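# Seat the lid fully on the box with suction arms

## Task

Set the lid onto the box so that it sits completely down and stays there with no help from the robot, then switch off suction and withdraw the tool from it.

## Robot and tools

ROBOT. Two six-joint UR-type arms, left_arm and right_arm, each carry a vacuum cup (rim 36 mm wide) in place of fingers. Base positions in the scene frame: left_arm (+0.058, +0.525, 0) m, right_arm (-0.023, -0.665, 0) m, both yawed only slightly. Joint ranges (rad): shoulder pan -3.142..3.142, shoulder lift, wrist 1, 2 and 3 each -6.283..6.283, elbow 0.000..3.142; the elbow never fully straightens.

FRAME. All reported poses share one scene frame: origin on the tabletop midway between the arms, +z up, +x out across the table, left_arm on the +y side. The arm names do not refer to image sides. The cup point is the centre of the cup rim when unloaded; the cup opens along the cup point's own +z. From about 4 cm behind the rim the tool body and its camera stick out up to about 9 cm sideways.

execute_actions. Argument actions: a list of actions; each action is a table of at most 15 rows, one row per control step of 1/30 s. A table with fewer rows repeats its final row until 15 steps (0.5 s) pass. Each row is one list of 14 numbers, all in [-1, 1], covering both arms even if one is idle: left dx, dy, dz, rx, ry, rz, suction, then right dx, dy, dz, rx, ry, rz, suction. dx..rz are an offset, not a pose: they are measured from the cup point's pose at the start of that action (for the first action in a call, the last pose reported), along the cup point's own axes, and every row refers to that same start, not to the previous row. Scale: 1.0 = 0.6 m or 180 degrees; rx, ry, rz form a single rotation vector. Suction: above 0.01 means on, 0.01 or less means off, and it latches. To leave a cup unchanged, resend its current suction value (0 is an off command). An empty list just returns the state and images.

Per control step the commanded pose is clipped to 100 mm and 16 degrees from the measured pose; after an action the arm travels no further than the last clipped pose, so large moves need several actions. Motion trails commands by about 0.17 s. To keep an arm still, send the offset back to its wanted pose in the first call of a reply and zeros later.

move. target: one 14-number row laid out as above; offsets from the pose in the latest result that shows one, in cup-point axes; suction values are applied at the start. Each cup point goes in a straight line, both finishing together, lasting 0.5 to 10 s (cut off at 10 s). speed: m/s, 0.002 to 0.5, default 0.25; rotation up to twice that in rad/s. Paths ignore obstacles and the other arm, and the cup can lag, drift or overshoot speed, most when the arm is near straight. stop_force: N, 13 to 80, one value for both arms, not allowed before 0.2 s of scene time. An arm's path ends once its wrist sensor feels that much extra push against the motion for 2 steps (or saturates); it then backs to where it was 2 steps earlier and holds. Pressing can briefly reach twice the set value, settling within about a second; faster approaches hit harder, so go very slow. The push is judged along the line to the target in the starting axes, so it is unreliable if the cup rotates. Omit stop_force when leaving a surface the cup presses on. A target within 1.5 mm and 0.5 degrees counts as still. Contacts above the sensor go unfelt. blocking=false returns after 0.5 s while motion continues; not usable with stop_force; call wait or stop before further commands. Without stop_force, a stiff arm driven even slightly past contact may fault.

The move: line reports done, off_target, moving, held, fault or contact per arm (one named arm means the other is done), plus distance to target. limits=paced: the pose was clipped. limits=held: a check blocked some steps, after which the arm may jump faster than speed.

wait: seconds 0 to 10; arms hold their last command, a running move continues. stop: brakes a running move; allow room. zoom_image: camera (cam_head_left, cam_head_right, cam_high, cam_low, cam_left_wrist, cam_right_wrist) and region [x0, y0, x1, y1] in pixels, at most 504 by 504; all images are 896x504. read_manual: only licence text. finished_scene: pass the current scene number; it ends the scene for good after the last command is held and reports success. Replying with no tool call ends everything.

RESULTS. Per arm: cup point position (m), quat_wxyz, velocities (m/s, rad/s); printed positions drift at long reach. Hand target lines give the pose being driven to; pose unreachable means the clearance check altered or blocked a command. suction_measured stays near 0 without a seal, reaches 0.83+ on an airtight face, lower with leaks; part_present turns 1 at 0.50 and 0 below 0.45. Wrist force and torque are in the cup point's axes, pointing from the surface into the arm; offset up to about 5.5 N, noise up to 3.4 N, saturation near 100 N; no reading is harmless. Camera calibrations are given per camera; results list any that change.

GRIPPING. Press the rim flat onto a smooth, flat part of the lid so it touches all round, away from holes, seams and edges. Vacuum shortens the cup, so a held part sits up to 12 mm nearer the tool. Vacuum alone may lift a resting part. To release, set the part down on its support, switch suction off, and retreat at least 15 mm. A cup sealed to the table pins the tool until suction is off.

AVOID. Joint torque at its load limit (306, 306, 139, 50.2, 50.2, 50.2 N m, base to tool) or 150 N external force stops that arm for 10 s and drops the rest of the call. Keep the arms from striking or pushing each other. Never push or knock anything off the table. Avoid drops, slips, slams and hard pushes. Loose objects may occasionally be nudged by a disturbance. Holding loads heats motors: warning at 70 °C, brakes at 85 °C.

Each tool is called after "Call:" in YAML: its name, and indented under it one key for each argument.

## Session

Call:
execute_actions:
  actions: []

Scene clock: 0.00 s.
left_arm: end_effector_position=(+0.6878, +0.5133, +0.2001) suction_measured=0.01 part_present=0 end_effector_quat_wxyz=(+0.001, -0.250, +0.968, -0.001) end_effector_velocity=(-0.000, -0.000, -0.000) end_effector_angular_velocity=(+0.000, +0.000, -0.000) | right_arm: end_effector_position=(+0.6044, -0.7245, +0.1991) suction_measured=0.00 part_present=0 end_effector_quat_wxyz=(+0.000, +0.304, +0.953, +0.000) end_effector_velocity=(+0.000, +0.000, +0.000) end_effector_angular_velocity=(-0.000, -0.001, -0.001)
Joint positions: left_arm=[-0.279 -1.558  2.144 -2.159 -1.57   2.337] | right_arm=[-0.281 -1.555  2.142 -2.158 -1.57  -2.898]
Joint velocities: left_arm=[-0. -0.  0.  0. -0.  0.] | right_arm=[ 0.    -0.    -0.    -0.     0.     0.001]
Wrist force (N, on the end effector, along its own x y z axes, offset not removed): no reading
Wrist torque (N m, same axes, about the end effector's origin, offset not removed): no reading
Hand target (left_arm): +0.688, +0.513, +0.200; +0.001, -0.250, +0.968, -0.001
Hand target (right_arm): +0.604, -0.725, +0.199; +0.000, +0.304, +0.953, +0.000
camera_calibration (this result's frames):
cam_left_wrist: T_world_to_cam=[[0.513526, -0.857989, 0.0120624, 0.0876752], [-0.788677, -0.46641, 0.400563, 0.732683], [-0.338053, -0.215213, -0.91619, 0.605623], [0, 0, 0, 1]] pos_world=[0.737559, 0.547293, 0.260322]
cam_right_wrist: T_world_to_cam=[[-0.551548, -0.833258, -0.0384189, -0.25712], [-0.752842, 0.477429, 0.453091, 0.73277], [-0.359199, 0.278825, -0.890636, 0.680603], [0, 0, 0, 1]] pos_world=[0.654318, -0.753862, 0.26428]

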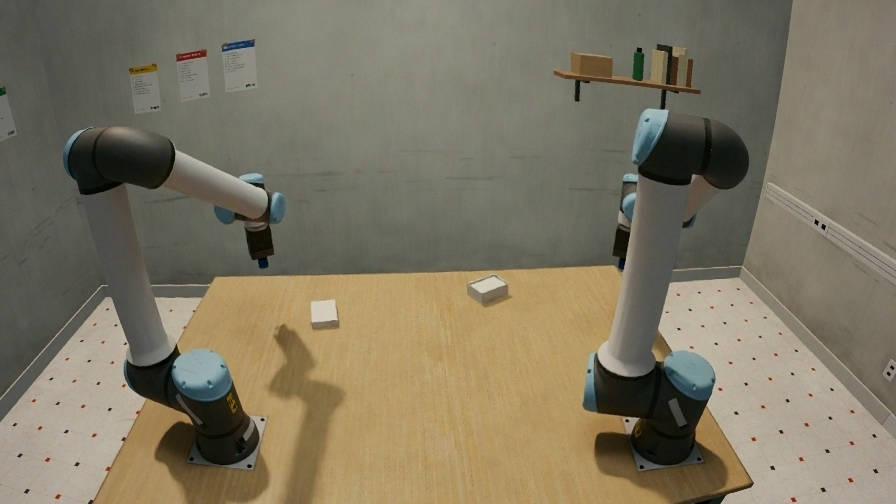

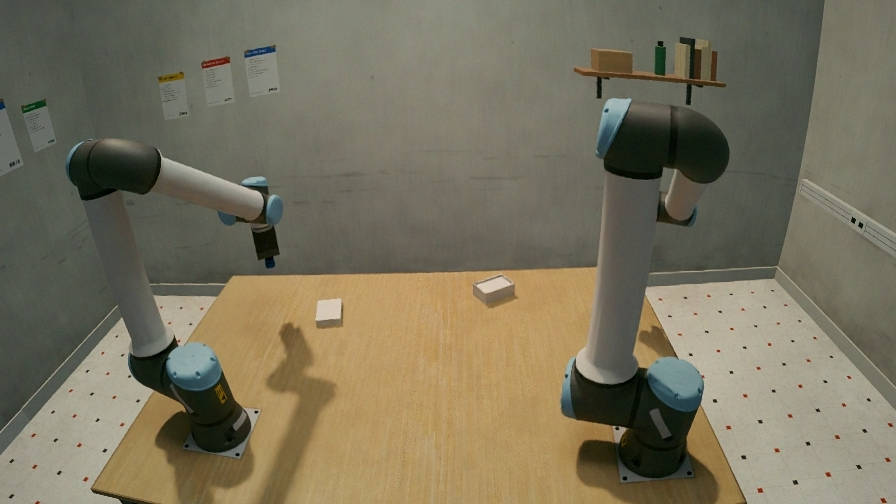

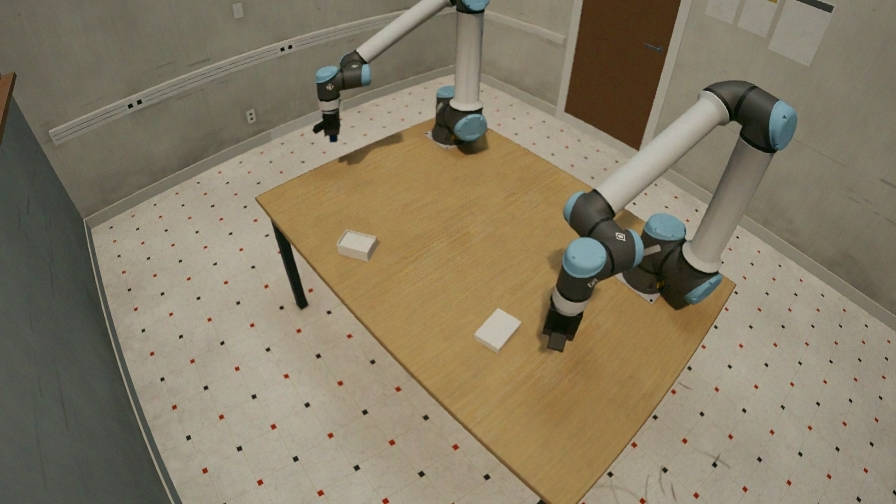

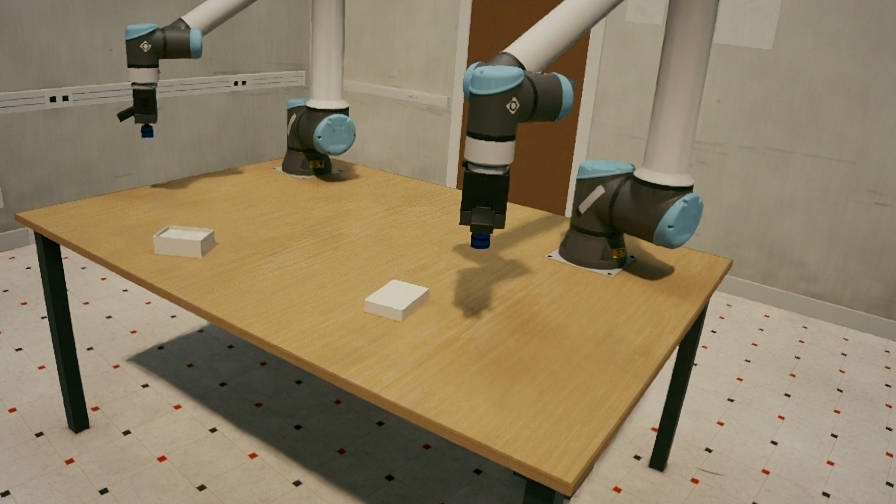

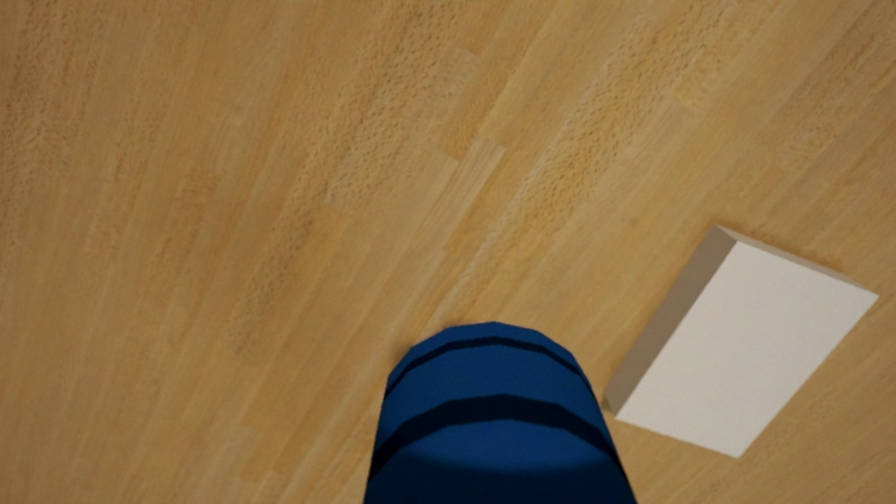

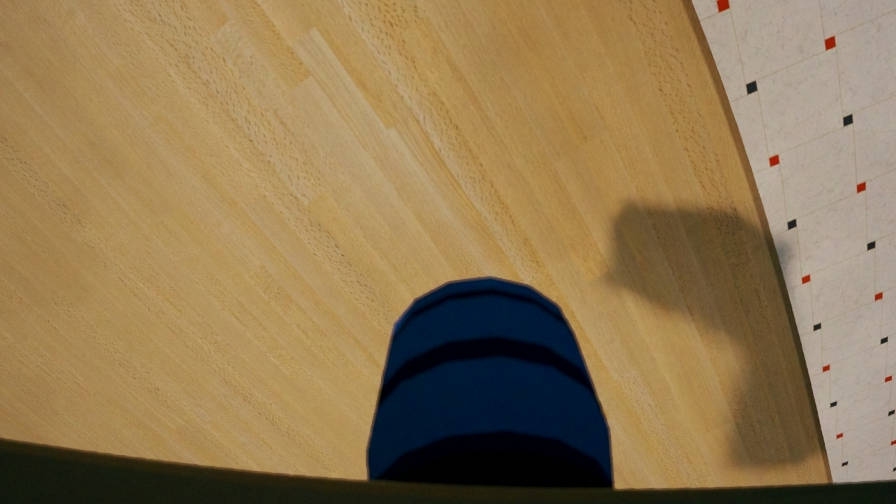

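Call:
move:
  target: [0.174,-0.29,0.04,0,0,0.111,0,0,0,0,0,0,0,0]
  speed: 0.3

Call:
zoom_image:
  camera: "cam_left_wrist"
  region: [300, 0, 660, 360]

Call:
zoom_image:
  camera: "cam_high"
  region: [320, 215, 400, 275]

Scene clock: 1.87 s.
left_arm: end_effector_position=(+0.6805, +0.3106, +0.1761) suction_measured=0.01 part_present=0 end_effector_quat_wxyz=(+0.001, -0.078, +0.997, -0.001) end_effector_velocity=(+0.000, -0.002, -0.000) end_effector_angular_velocity=(+0.000, -0.000, -0.003) | right_arm: end_effector_position=(+0.6044, -0.7245, +0.1991) suction_measured=0.00 part_present=0 end_effector_quat_wxyz=(+0.000, +0.304, +0.953, +0.000) end_effector_velocity=(-0.000, -0.000, -0.001) end_effector_angular_velocity=(+0.001, +0.002, -0.003)
Joint positions: left_arm=[-0.58  -1.484  2.117 -2.206 -1.57   2.384] | right_arm=[-0.281 -1.555  2.142 -2.158 -1.57  -2.898]
Joint velocities: left_arm=[-0.003  0.002 -0.001 -0.001  0.     0.001] | right_arm=[-0.001  0.002  0.     0.     0.001  0.002]
Wrist force (N, on the end effector, along its own x y z axes, offset not removed): left_arm=[-5.7 2.9 2.2] | right_arm=[-2.2 -1.0 0.6]
Wrist torque (N m, same axes, about the end effector's origin, offset not removed): left_arm=[0.32 1.00 0.15] | right_arm=[-0.24 0.21 0.33]
Hand target (left_arm): +0.681, +0.310, +0.176; +0.001, -0.078, +0.997, -0.001
Hand target (right_arm): +0.604, -0.725, +0.199; +0.000, +0.304, +0.953, +0.000
Off the commanded pose (left_arm): 0.000 m, 0 deg.
Off the commanded pose (right_arm): 0.000 m, 0 deg.
move: done
camera_calibration (this result's frames):
cam_left_wrist: T_world_to_cam=[[0.189826, -0.981745, 0.011978, 0.176559], [-0.900533, -0.169237, 0.400499, 0.625796], [-0.391161, -0.0868117, -0.916219, 0.533883], [0, 0, 0, 1]] pos_world=[0.738869, 0.325591, 0.236408]
cam_right_wrist: T_world_to_cam=[[-0.551548, -0.833258, -0.038419, -0.257121], [-0.752842, 0.477429, 0.453091, 0.73277], [-0.359199, 0.278825, -0.890636, 0.680603], [0, 0, 0, 1]] pos_world=[0.654318, -0.753862, 0.26428]

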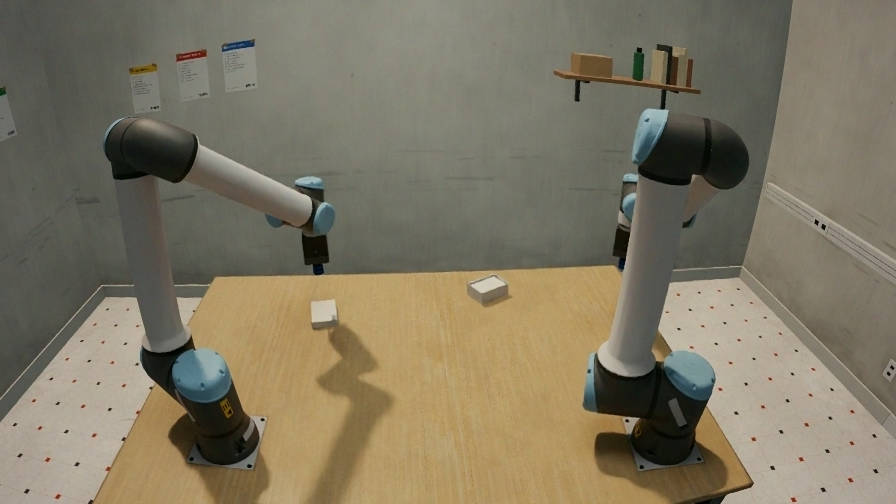

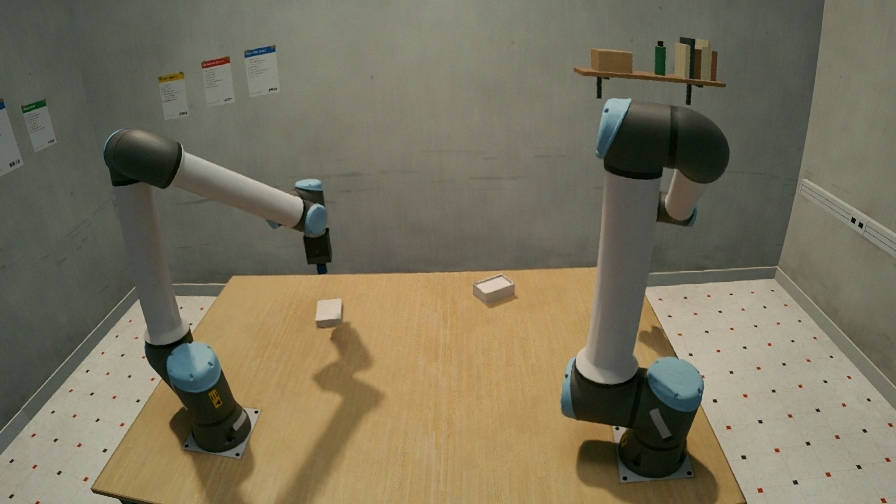

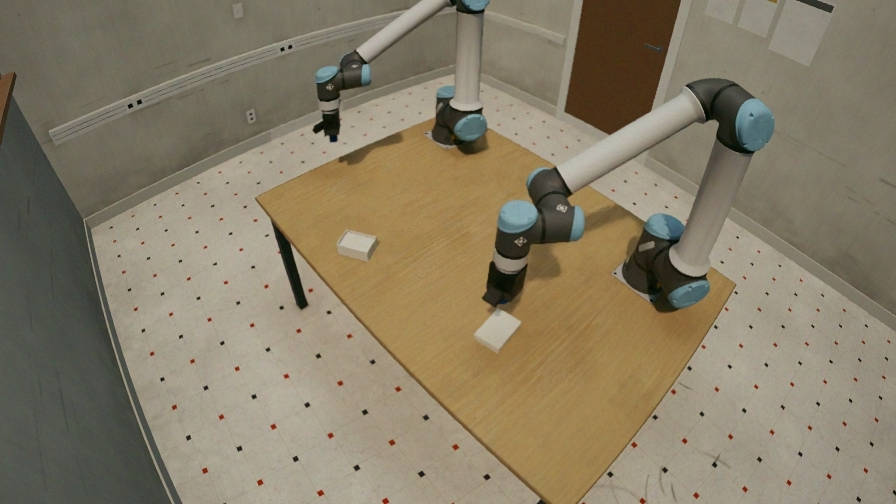

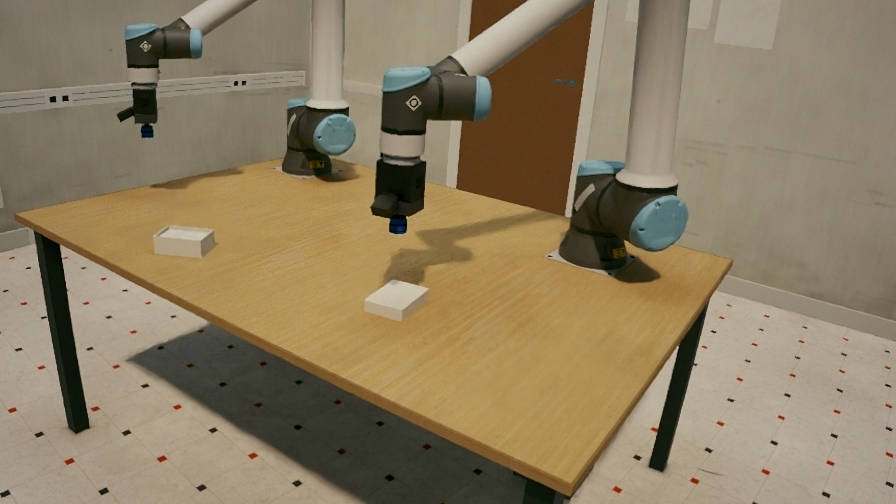

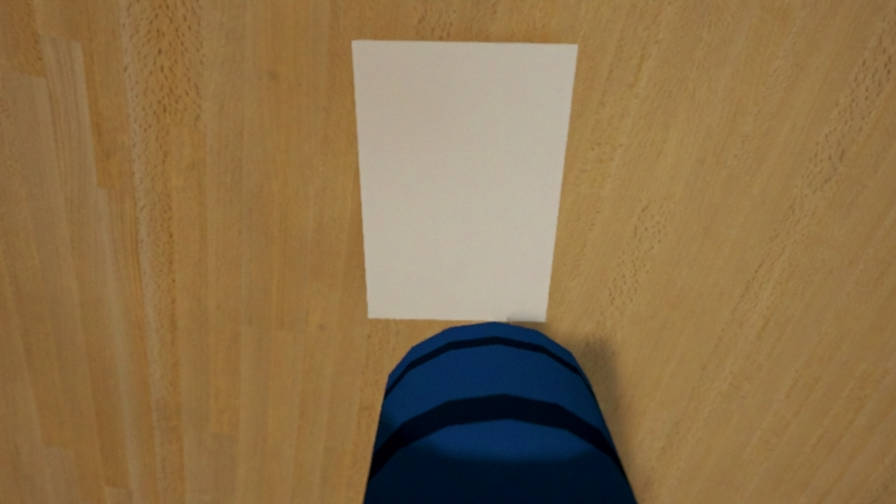

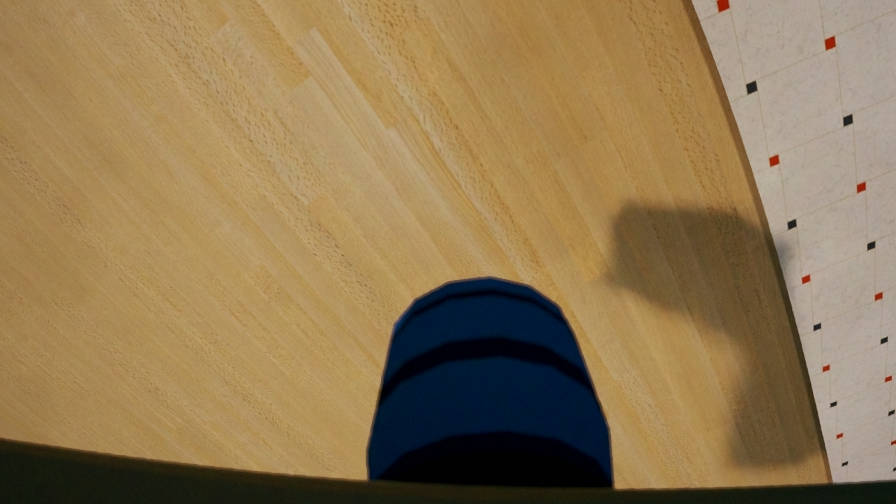

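Region (300, 0, 660, 360) of cam_left_wrist's 896x504 image, scaled by 1.400, with more detail than that image has.

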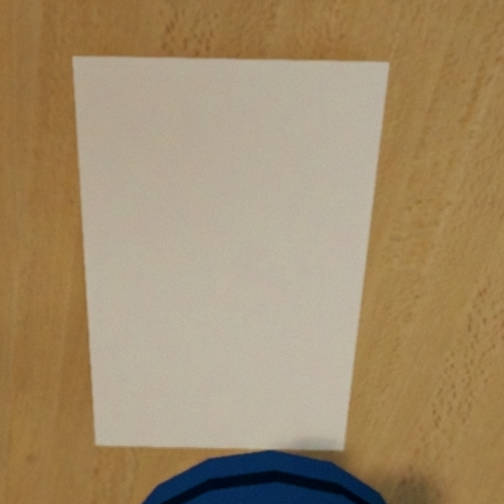

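Region (320, 215, 400, 275) of cam_high's 896x504 image, scaled by 6.300, with more detail than that image has; it fills the top 378 rows of this view, and the rest is white.

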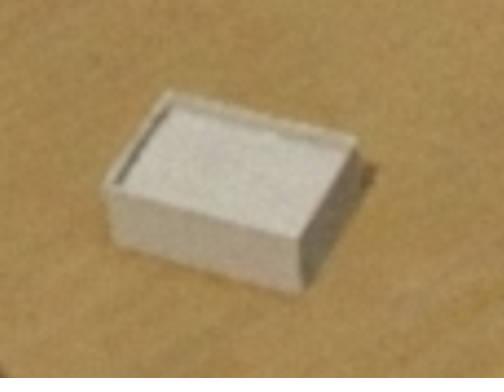

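Call:
move:
  target: [-0.065,-0.99,-0.035,0,0,0.389,0,0,0,0,0,0,0,0]
  speed: 0.4

Call:
zoom_image:
  camera: "cam_left_wrist"
  region: [300, 0, 660, 360]

Scene clock: 4.63 s.
left_arm: end_effector_position=(+0.8112, -0.2699, +0.1978) suction_measured=0.01 part_present=0 end_effector_quat_wxyz=(+0.001, +0.507, +0.862, -0.000) end_effector_velocity=(+0.001, -0.002, +0.000) end_effector_angular_velocity=(+0.002, +0.002, -0.003) | right_arm: end_effector_position=(+0.6044, -0.7245, +0.1991) suction_measured=0.00 part_present=0 end_effector_quat_wxyz=(+0.000, +0.304, +0.953, +0.000) end_effector_velocity=(+0.000, -0.000, -0.000) end_effector_angular_velocity=(+0.000, +0.001, +0.003)
Joint positions: left_arm=[-0.952 -0.834  1.117 -1.857 -1.57   3.234] | right_arm=[-0.281 -1.555  2.142 -2.158 -1.57  -2.898]
Joint velocities: left_arm=[ 0.     0.005 -0.009  0.007 -0.     0.003] | right_arm=[-0.     0.001 -0.    -0.     0.    -0.003]
Wrist force (N, on the end effector, along its own x y z axes, offset not removed): left_arm=[-3.7 3.7 1.6] | right_arm=[-2.6 0.4 1.2]
Wrist torque (N m, same axes, about the end effector's origin, offset not removed): left_arm=[0.48 0.56 0.28] | right_arm=[0.00 0.29 0.21]
Hand target (left_arm): +0.811, -0.270, +0.198; +0.001, +0.508, +0.862, -0.000
Hand target (right_arm): +0.604, -0.725, +0.199; +0.000, +0.304, +0.953, +0.000
Off the commanded pose (left_arm): 0.001 m, 0 deg.
Off the commanded pose (right_arm): 0.000 m, 0 deg.
move: done
camera_calibration (this result's frames):
cam_left_wrist: T_world_to_cam=[[-0.857619, -0.514191, 0.00980708, 0.5579], [-0.467972, 0.788155, 0.399766, 0.544213], [-0.213286, 0.338258, -0.916565, 0.524915], [0, 0, 0, 1]] pos_world=[0.845099, -0.319613, 0.258089]
cam_right_wrist: T_world_to_cam=[[-0.551548, -0.833258, -0.038419, -0.257121], [-0.752842, 0.477428, 0.453091, 0.73277], [-0.359199, 0.278825, -0.890636, 0.680603], [0, 0, 0, 1]] pos_world=[0.654318, -0.753862, 0.26428]

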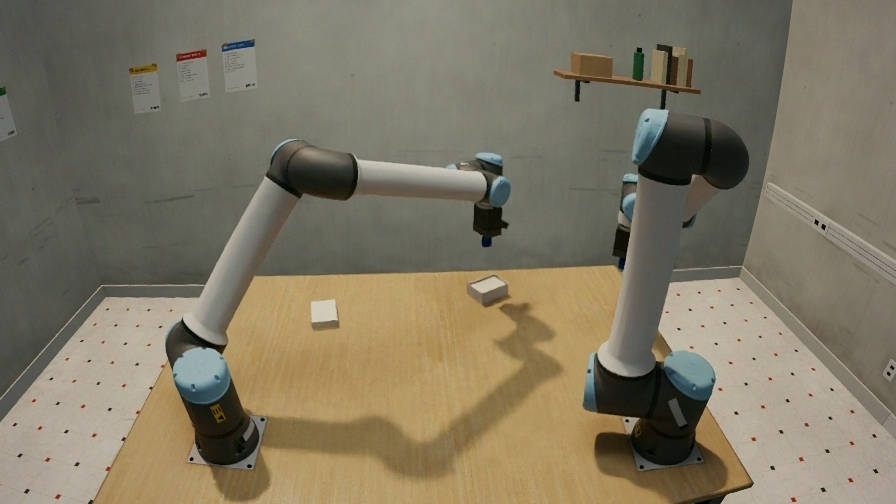

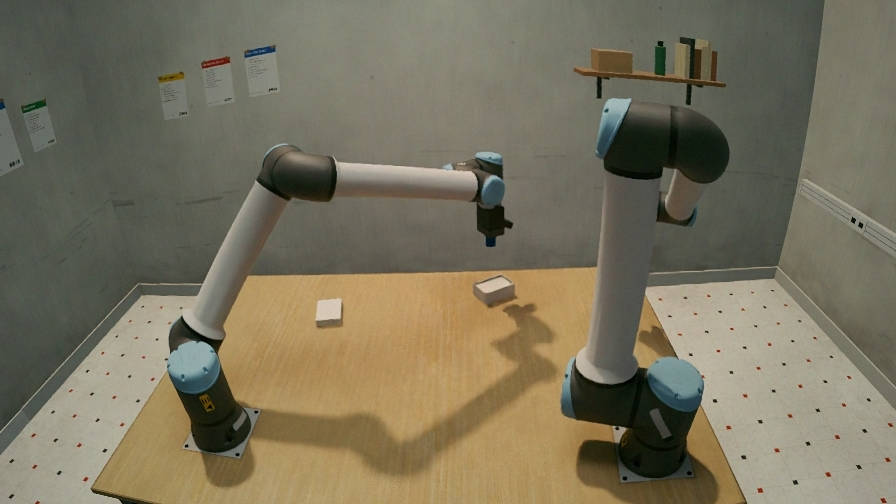

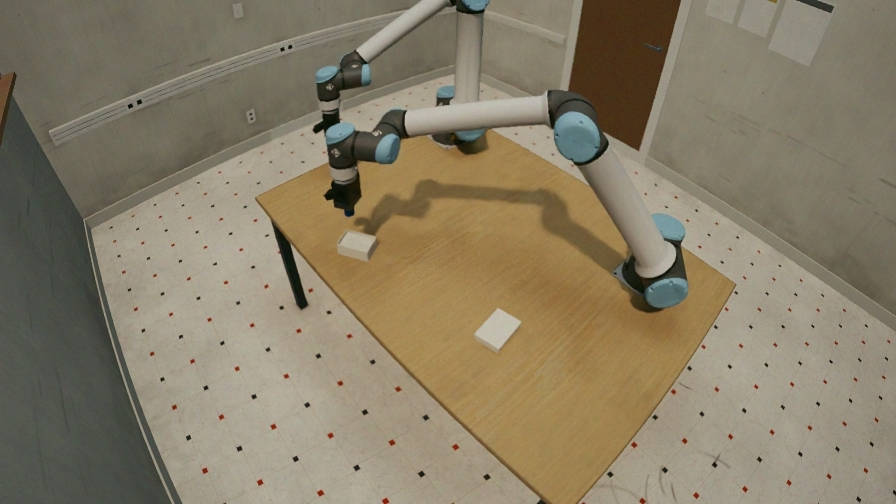

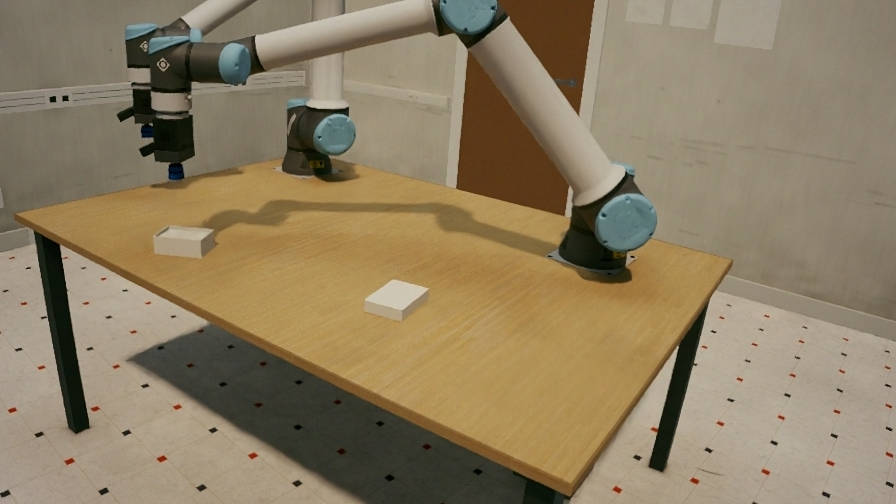

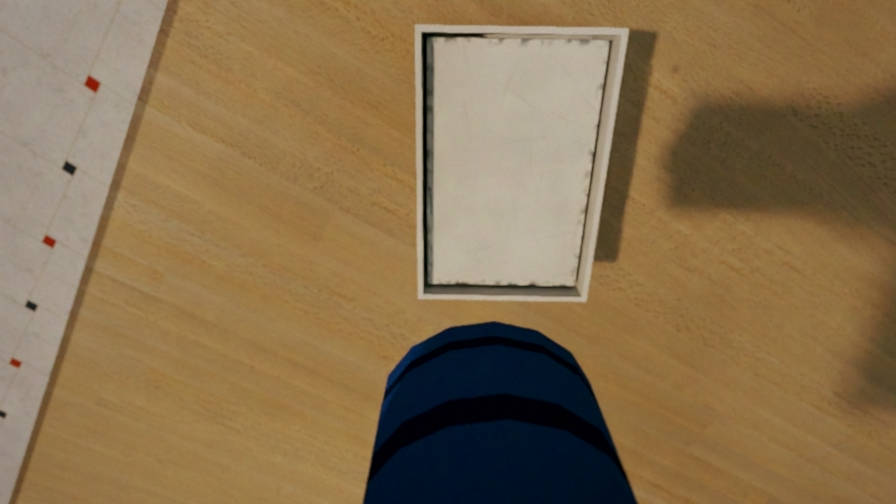

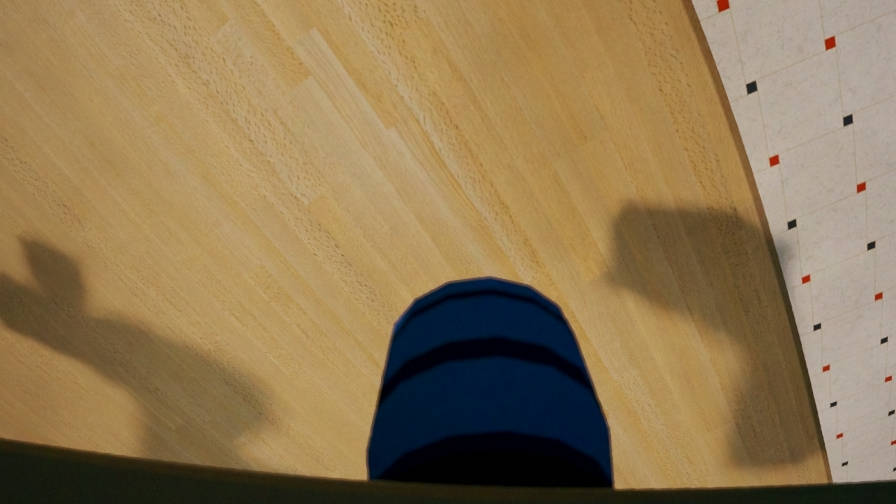

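Region (300, 0, 660, 360) of cam_left_wrist's 896x504 image, scaled by 1.400, with more detail than that image has.

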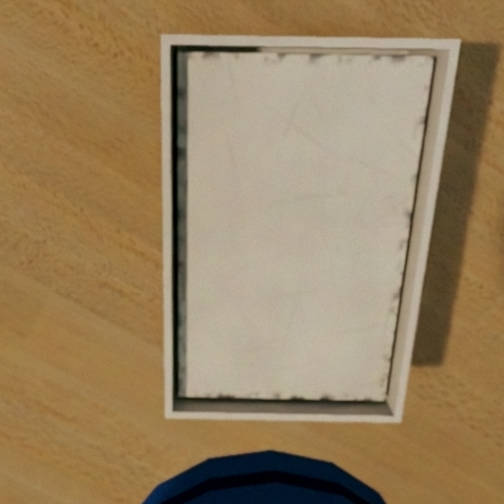

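Call:
move:
  target: [0.951,0.279,0.262,0,0,-0.389,0,0,0,0,0,0,0,0]
  speed: 0.4

Call:
move:
  target: [0,0,0.034,0,0,0,1,0,0,0,0,0,0,0]
  speed: 0.02
  stop_force: 13

Scene clock: 7.33 s.
left_arm: end_effector_position=(+0.6818, +0.3101, +0.0398) suction_measured=0.01 part_present=0 end_effector_quat_wxyz=(+0.001, -0.078, +0.997, -0.001) end_effector_velocity=(-0.000, +0.002, -0.000) end_effector_angular_velocity=(-0.000, -0.001, +0.004) | right_arm: end_effector_position=(+0.6044, -0.7245, +0.1991) suction_measured=0.00 part_present=0 end_effector_quat_wxyz=(+0.000, +0.304, +0.953, +0.000) end_effector_velocity=(-0.000, -0.000, +0.001) end_effector_angular_velocity=(-0.000, -0.001, -0.000)
Joint positions: left_arm=[-0.58  -1.295  2.21  -2.489 -1.571  2.385] | right_arm=[-0.281 -1.555  2.142 -2.158 -1.57  -2.898]
Joint velocities: left_arm=[ 0.002 -0.001  0.002 -0.002  0.    -0.001] | right_arm=[-0.    -0.001 -0.     0.    -0.     0.   ]
Wrist force (N, on the end effector, along its own x y z axes, offset not removed): left_arm=[-2.6 3.4 -0.4] | right_arm=[-2.9 2.7 1.9]
Wrist torque (N m, same axes, about the end effector's origin, offset not removed): left_arm=[0.44 0.55 0.25] | right_arm=[0.28 0.34 0.32]
Hand target (left_arm): +0.682, +0.310, +0.040; +0.001, -0.079, +0.997, -0.001
Hand target (right_arm): +0.604, -0.725, +0.199; +0.000, +0.304, +0.953, +0.000
Off the commanded pose (left_arm): 0.001 m, 0 deg.
Off the commanded pose (right_arm): 0.000 m, 0 deg.
move: done
camera_calibration (this result's frames):
cam_left_wrist: T_world_to_cam=[[0.189768, -0.981753, 0.0121888, 0.177455], [-0.900599, -0.16911, 0.400405, 0.681518], [-0.391037, -0.0869613, -0.916257, 0.409397], [0, 0, 0, 1]] pos_world=[0.740188, 0.32507, 0.100067]
cam_right_wrist: T_world_to_cam=[[-0.551548, -0.833258, -0.038419, -0.257121], [-0.752842, 0.477429, 0.453091, 0.73277], [-0.359199, 0.278825, -0.890636, 0.680603], [0, 0, 0, 1]] pos_world=[0.654318, -0.753862, 0.26428]

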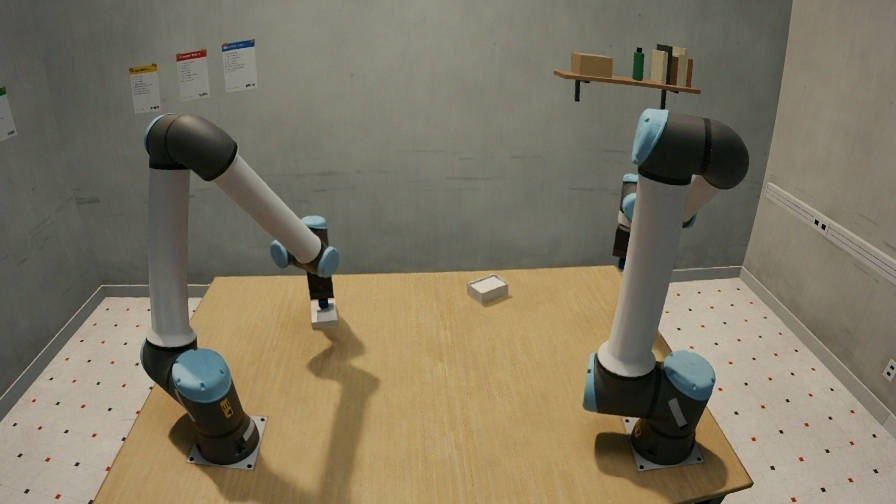

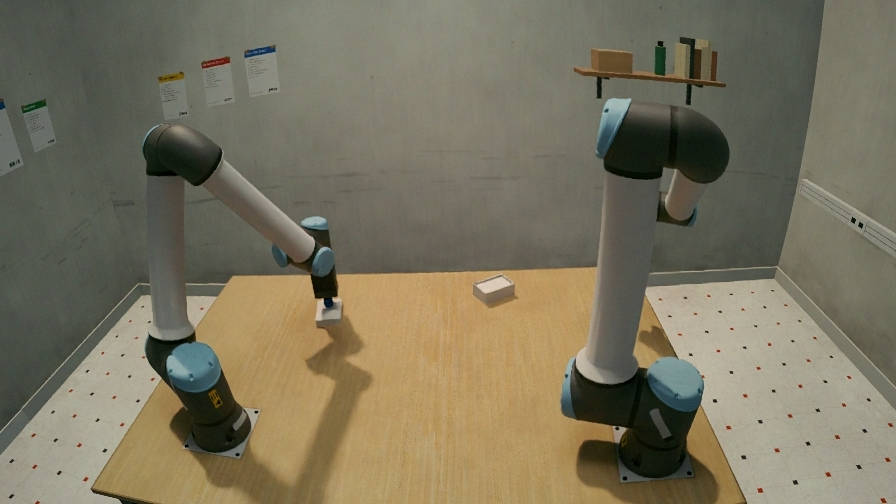

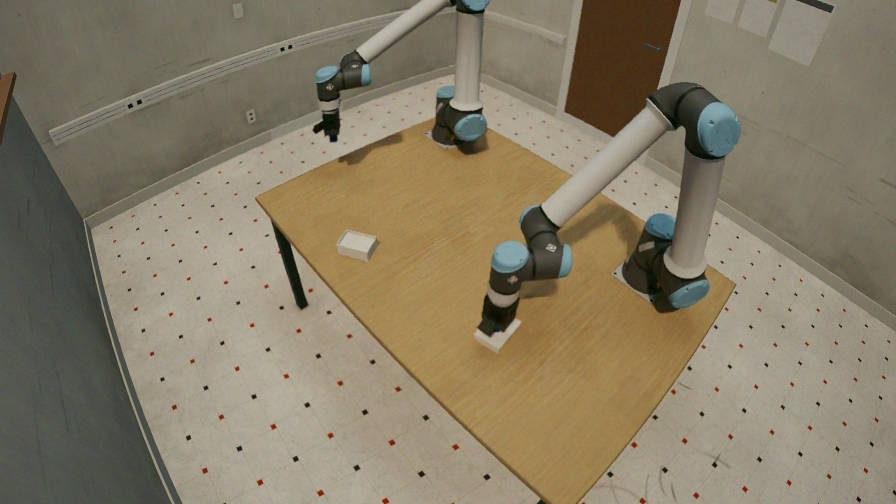

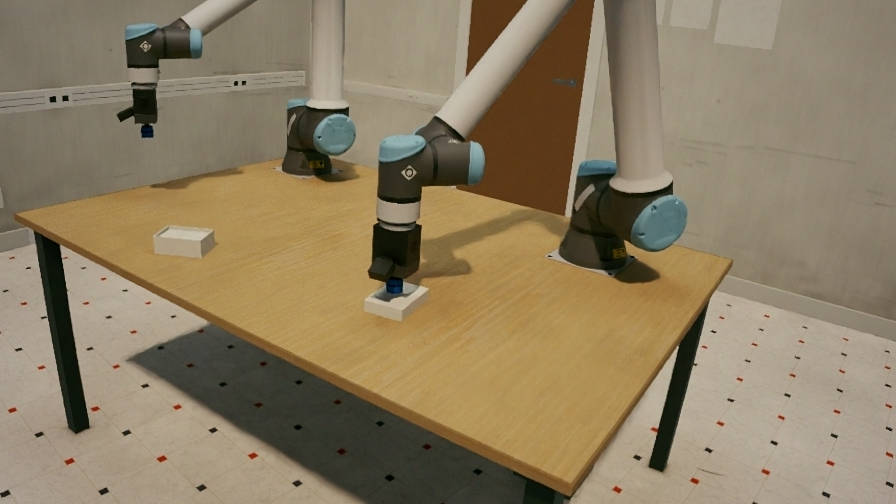

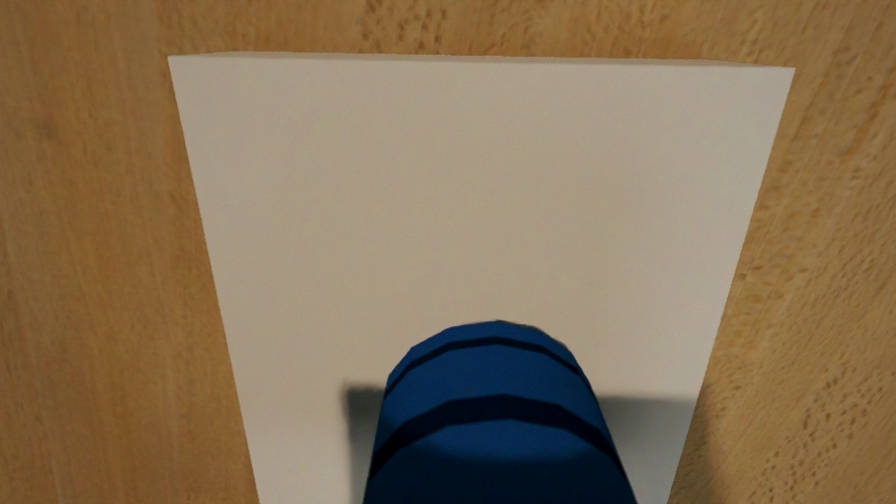

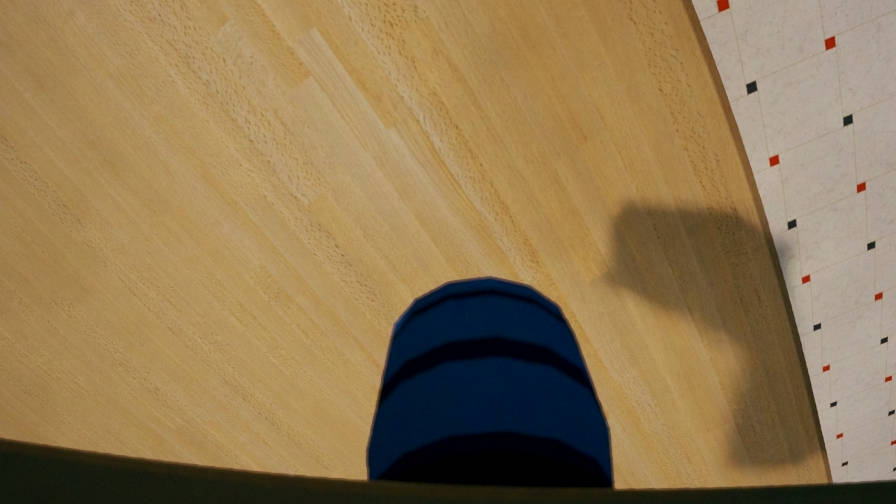

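Scene clock: 8.63 s.
left_arm: end_effector_position=(+0.6819, +0.3101, +0.0197) suction_measured=0.99 part_present=1 end_effector_quat_wxyz=(+0.001, -0.079, +0.997, -0.001) end_effector_velocity=(+0.000, -0.000, -0.003) end_effector_angular_velocity=(-0.000, -0.001, -0.000) | right_arm: end_effector_position=(+0.6044, -0.7245, +0.1991) suction_measured=0.00 part_present=0 end_effector_quat_wxyz=(+0.000, +0.304, +0.953, +0.000) end_effector_velocity=(-0.000, +0.000, -0.000) end_effector_angular_velocity=(-0.000, +0.000, -0.001)
Joint positions: left_arm=[-0.58  -1.262  2.219 -2.531 -1.571  2.385] | right_arm=[-0.281 -1.555  2.142 -2.158 -1.57  -2.898]
Joint velocities: left_arm=[-0.     0.004  0.001 -0.006  0.    -0.   ] | right_arm=[ 0.     0.     0.    -0.    -0.     0.001]
Wrist force (N, on the end effector, along its own x y z axes, offset not removed): left_arm=[-0.6 4.0 1.9] | right_arm=[-2.6 1.0 0.1]
Wrist torque (N m, same axes, about the end effector's origin, offset not removed): left_arm=[0.42 0.25 0.13] | right_arm=[0.06 0.26 0.38]
Hand target (left_arm): +0.682, +0.310, +0.019; +0.001, -0.078, +0.997, -0.001
Hand target (right_arm): +0.604, -0.725, +0.199; +0.000, +0.304, +0.953, +0.000
Off the commanded pose (left_arm): 0.000 m, 0 deg.
Off the commanded pose (right_arm): 0.000 m, 0 deg.
move: done
camera_calibration (this result's frames):
cam_left_wrist: T_world_to_cam=[[0.189838, -0.98174, 0.0121732, 0.177642], [-0.900582, -0.16918, 0.400414, 0.689594], [-0.391043, -0.0869767, -0.916254, 0.391018], [0, 0, 0, 1]] pos_world=[0.740217, 0.325073, 0.0799863]
cam_right_wrist: T_world_to_cam=[[-0.551548, -0.833258, -0.0384191, -0.25712], [-0.752842, 0.477429, 0.453091, 0.73277], [-0.359199, 0.278825, -0.890636, 0.680603], [0, 0, 0, 1]] pos_world=[0.654318, -0.753862, 0.26428]

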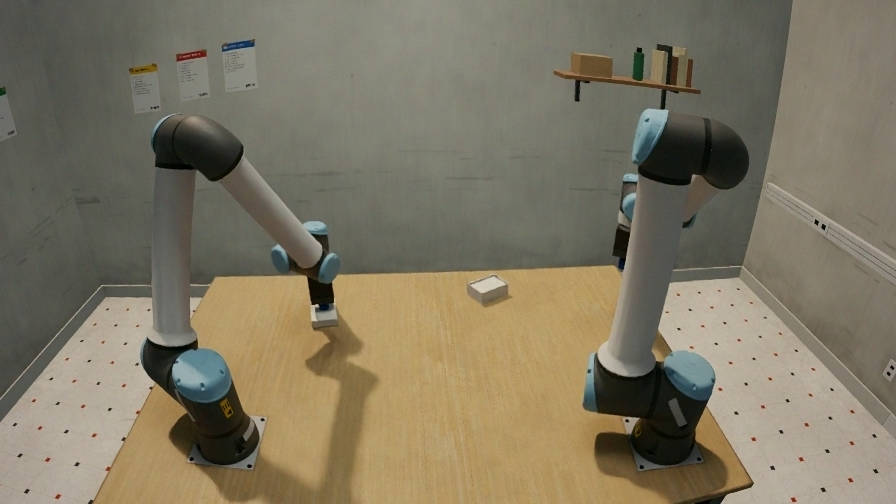

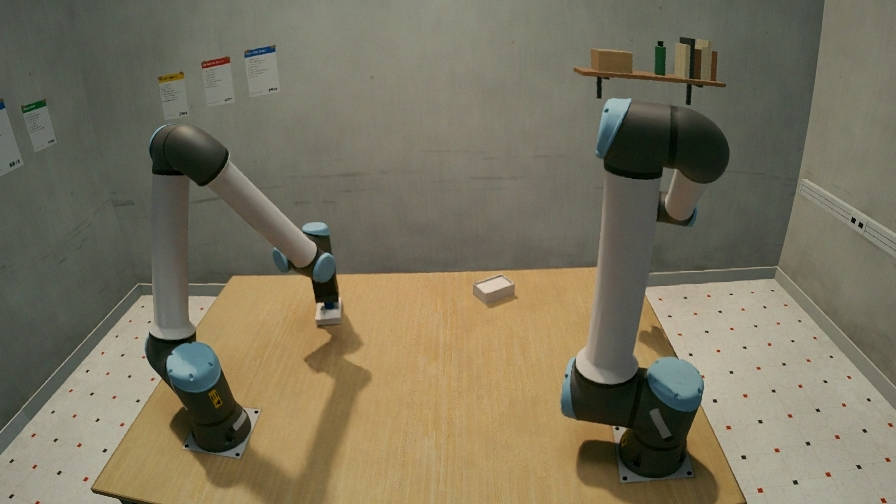

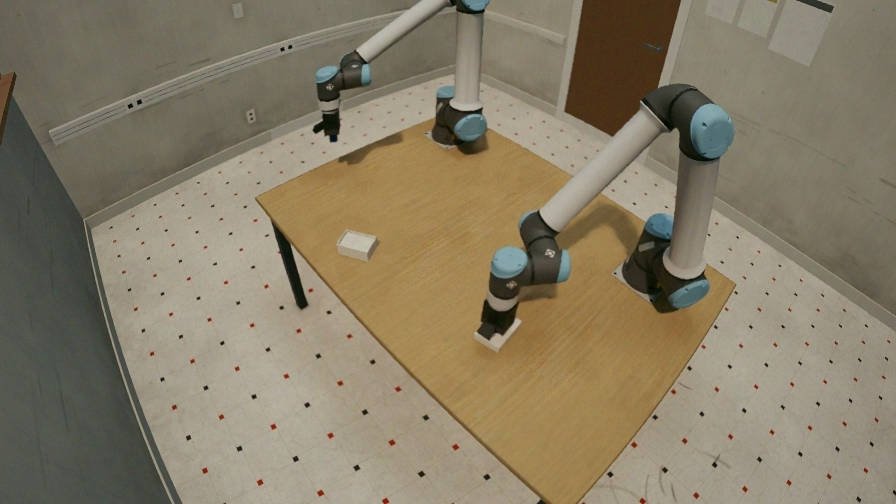

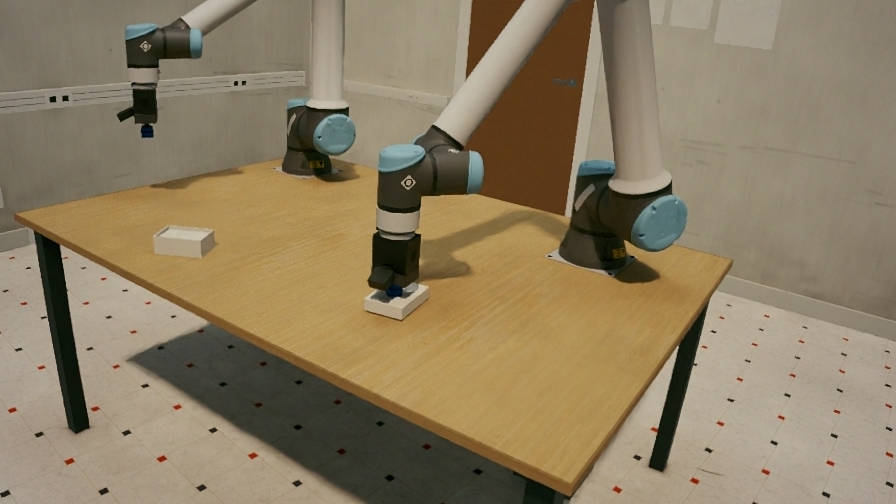

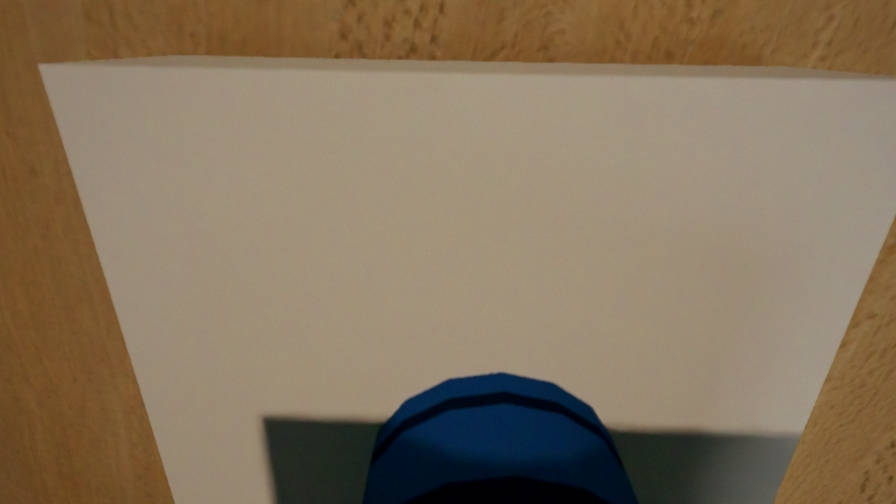

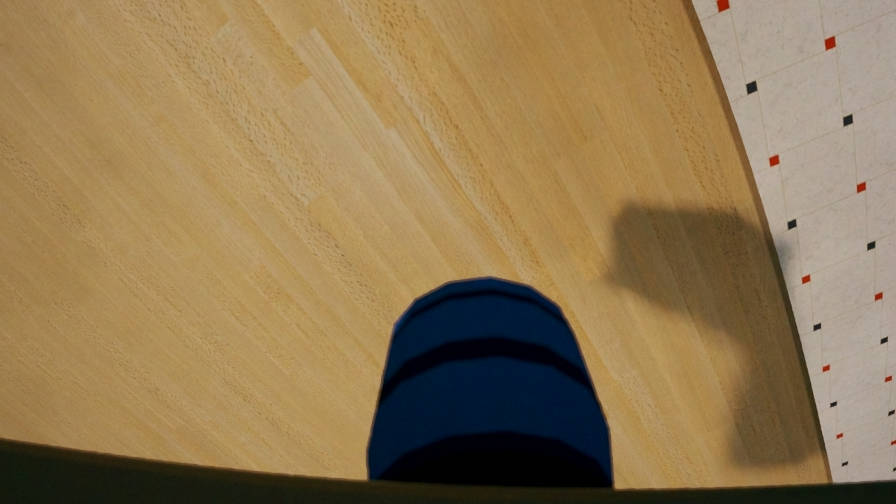

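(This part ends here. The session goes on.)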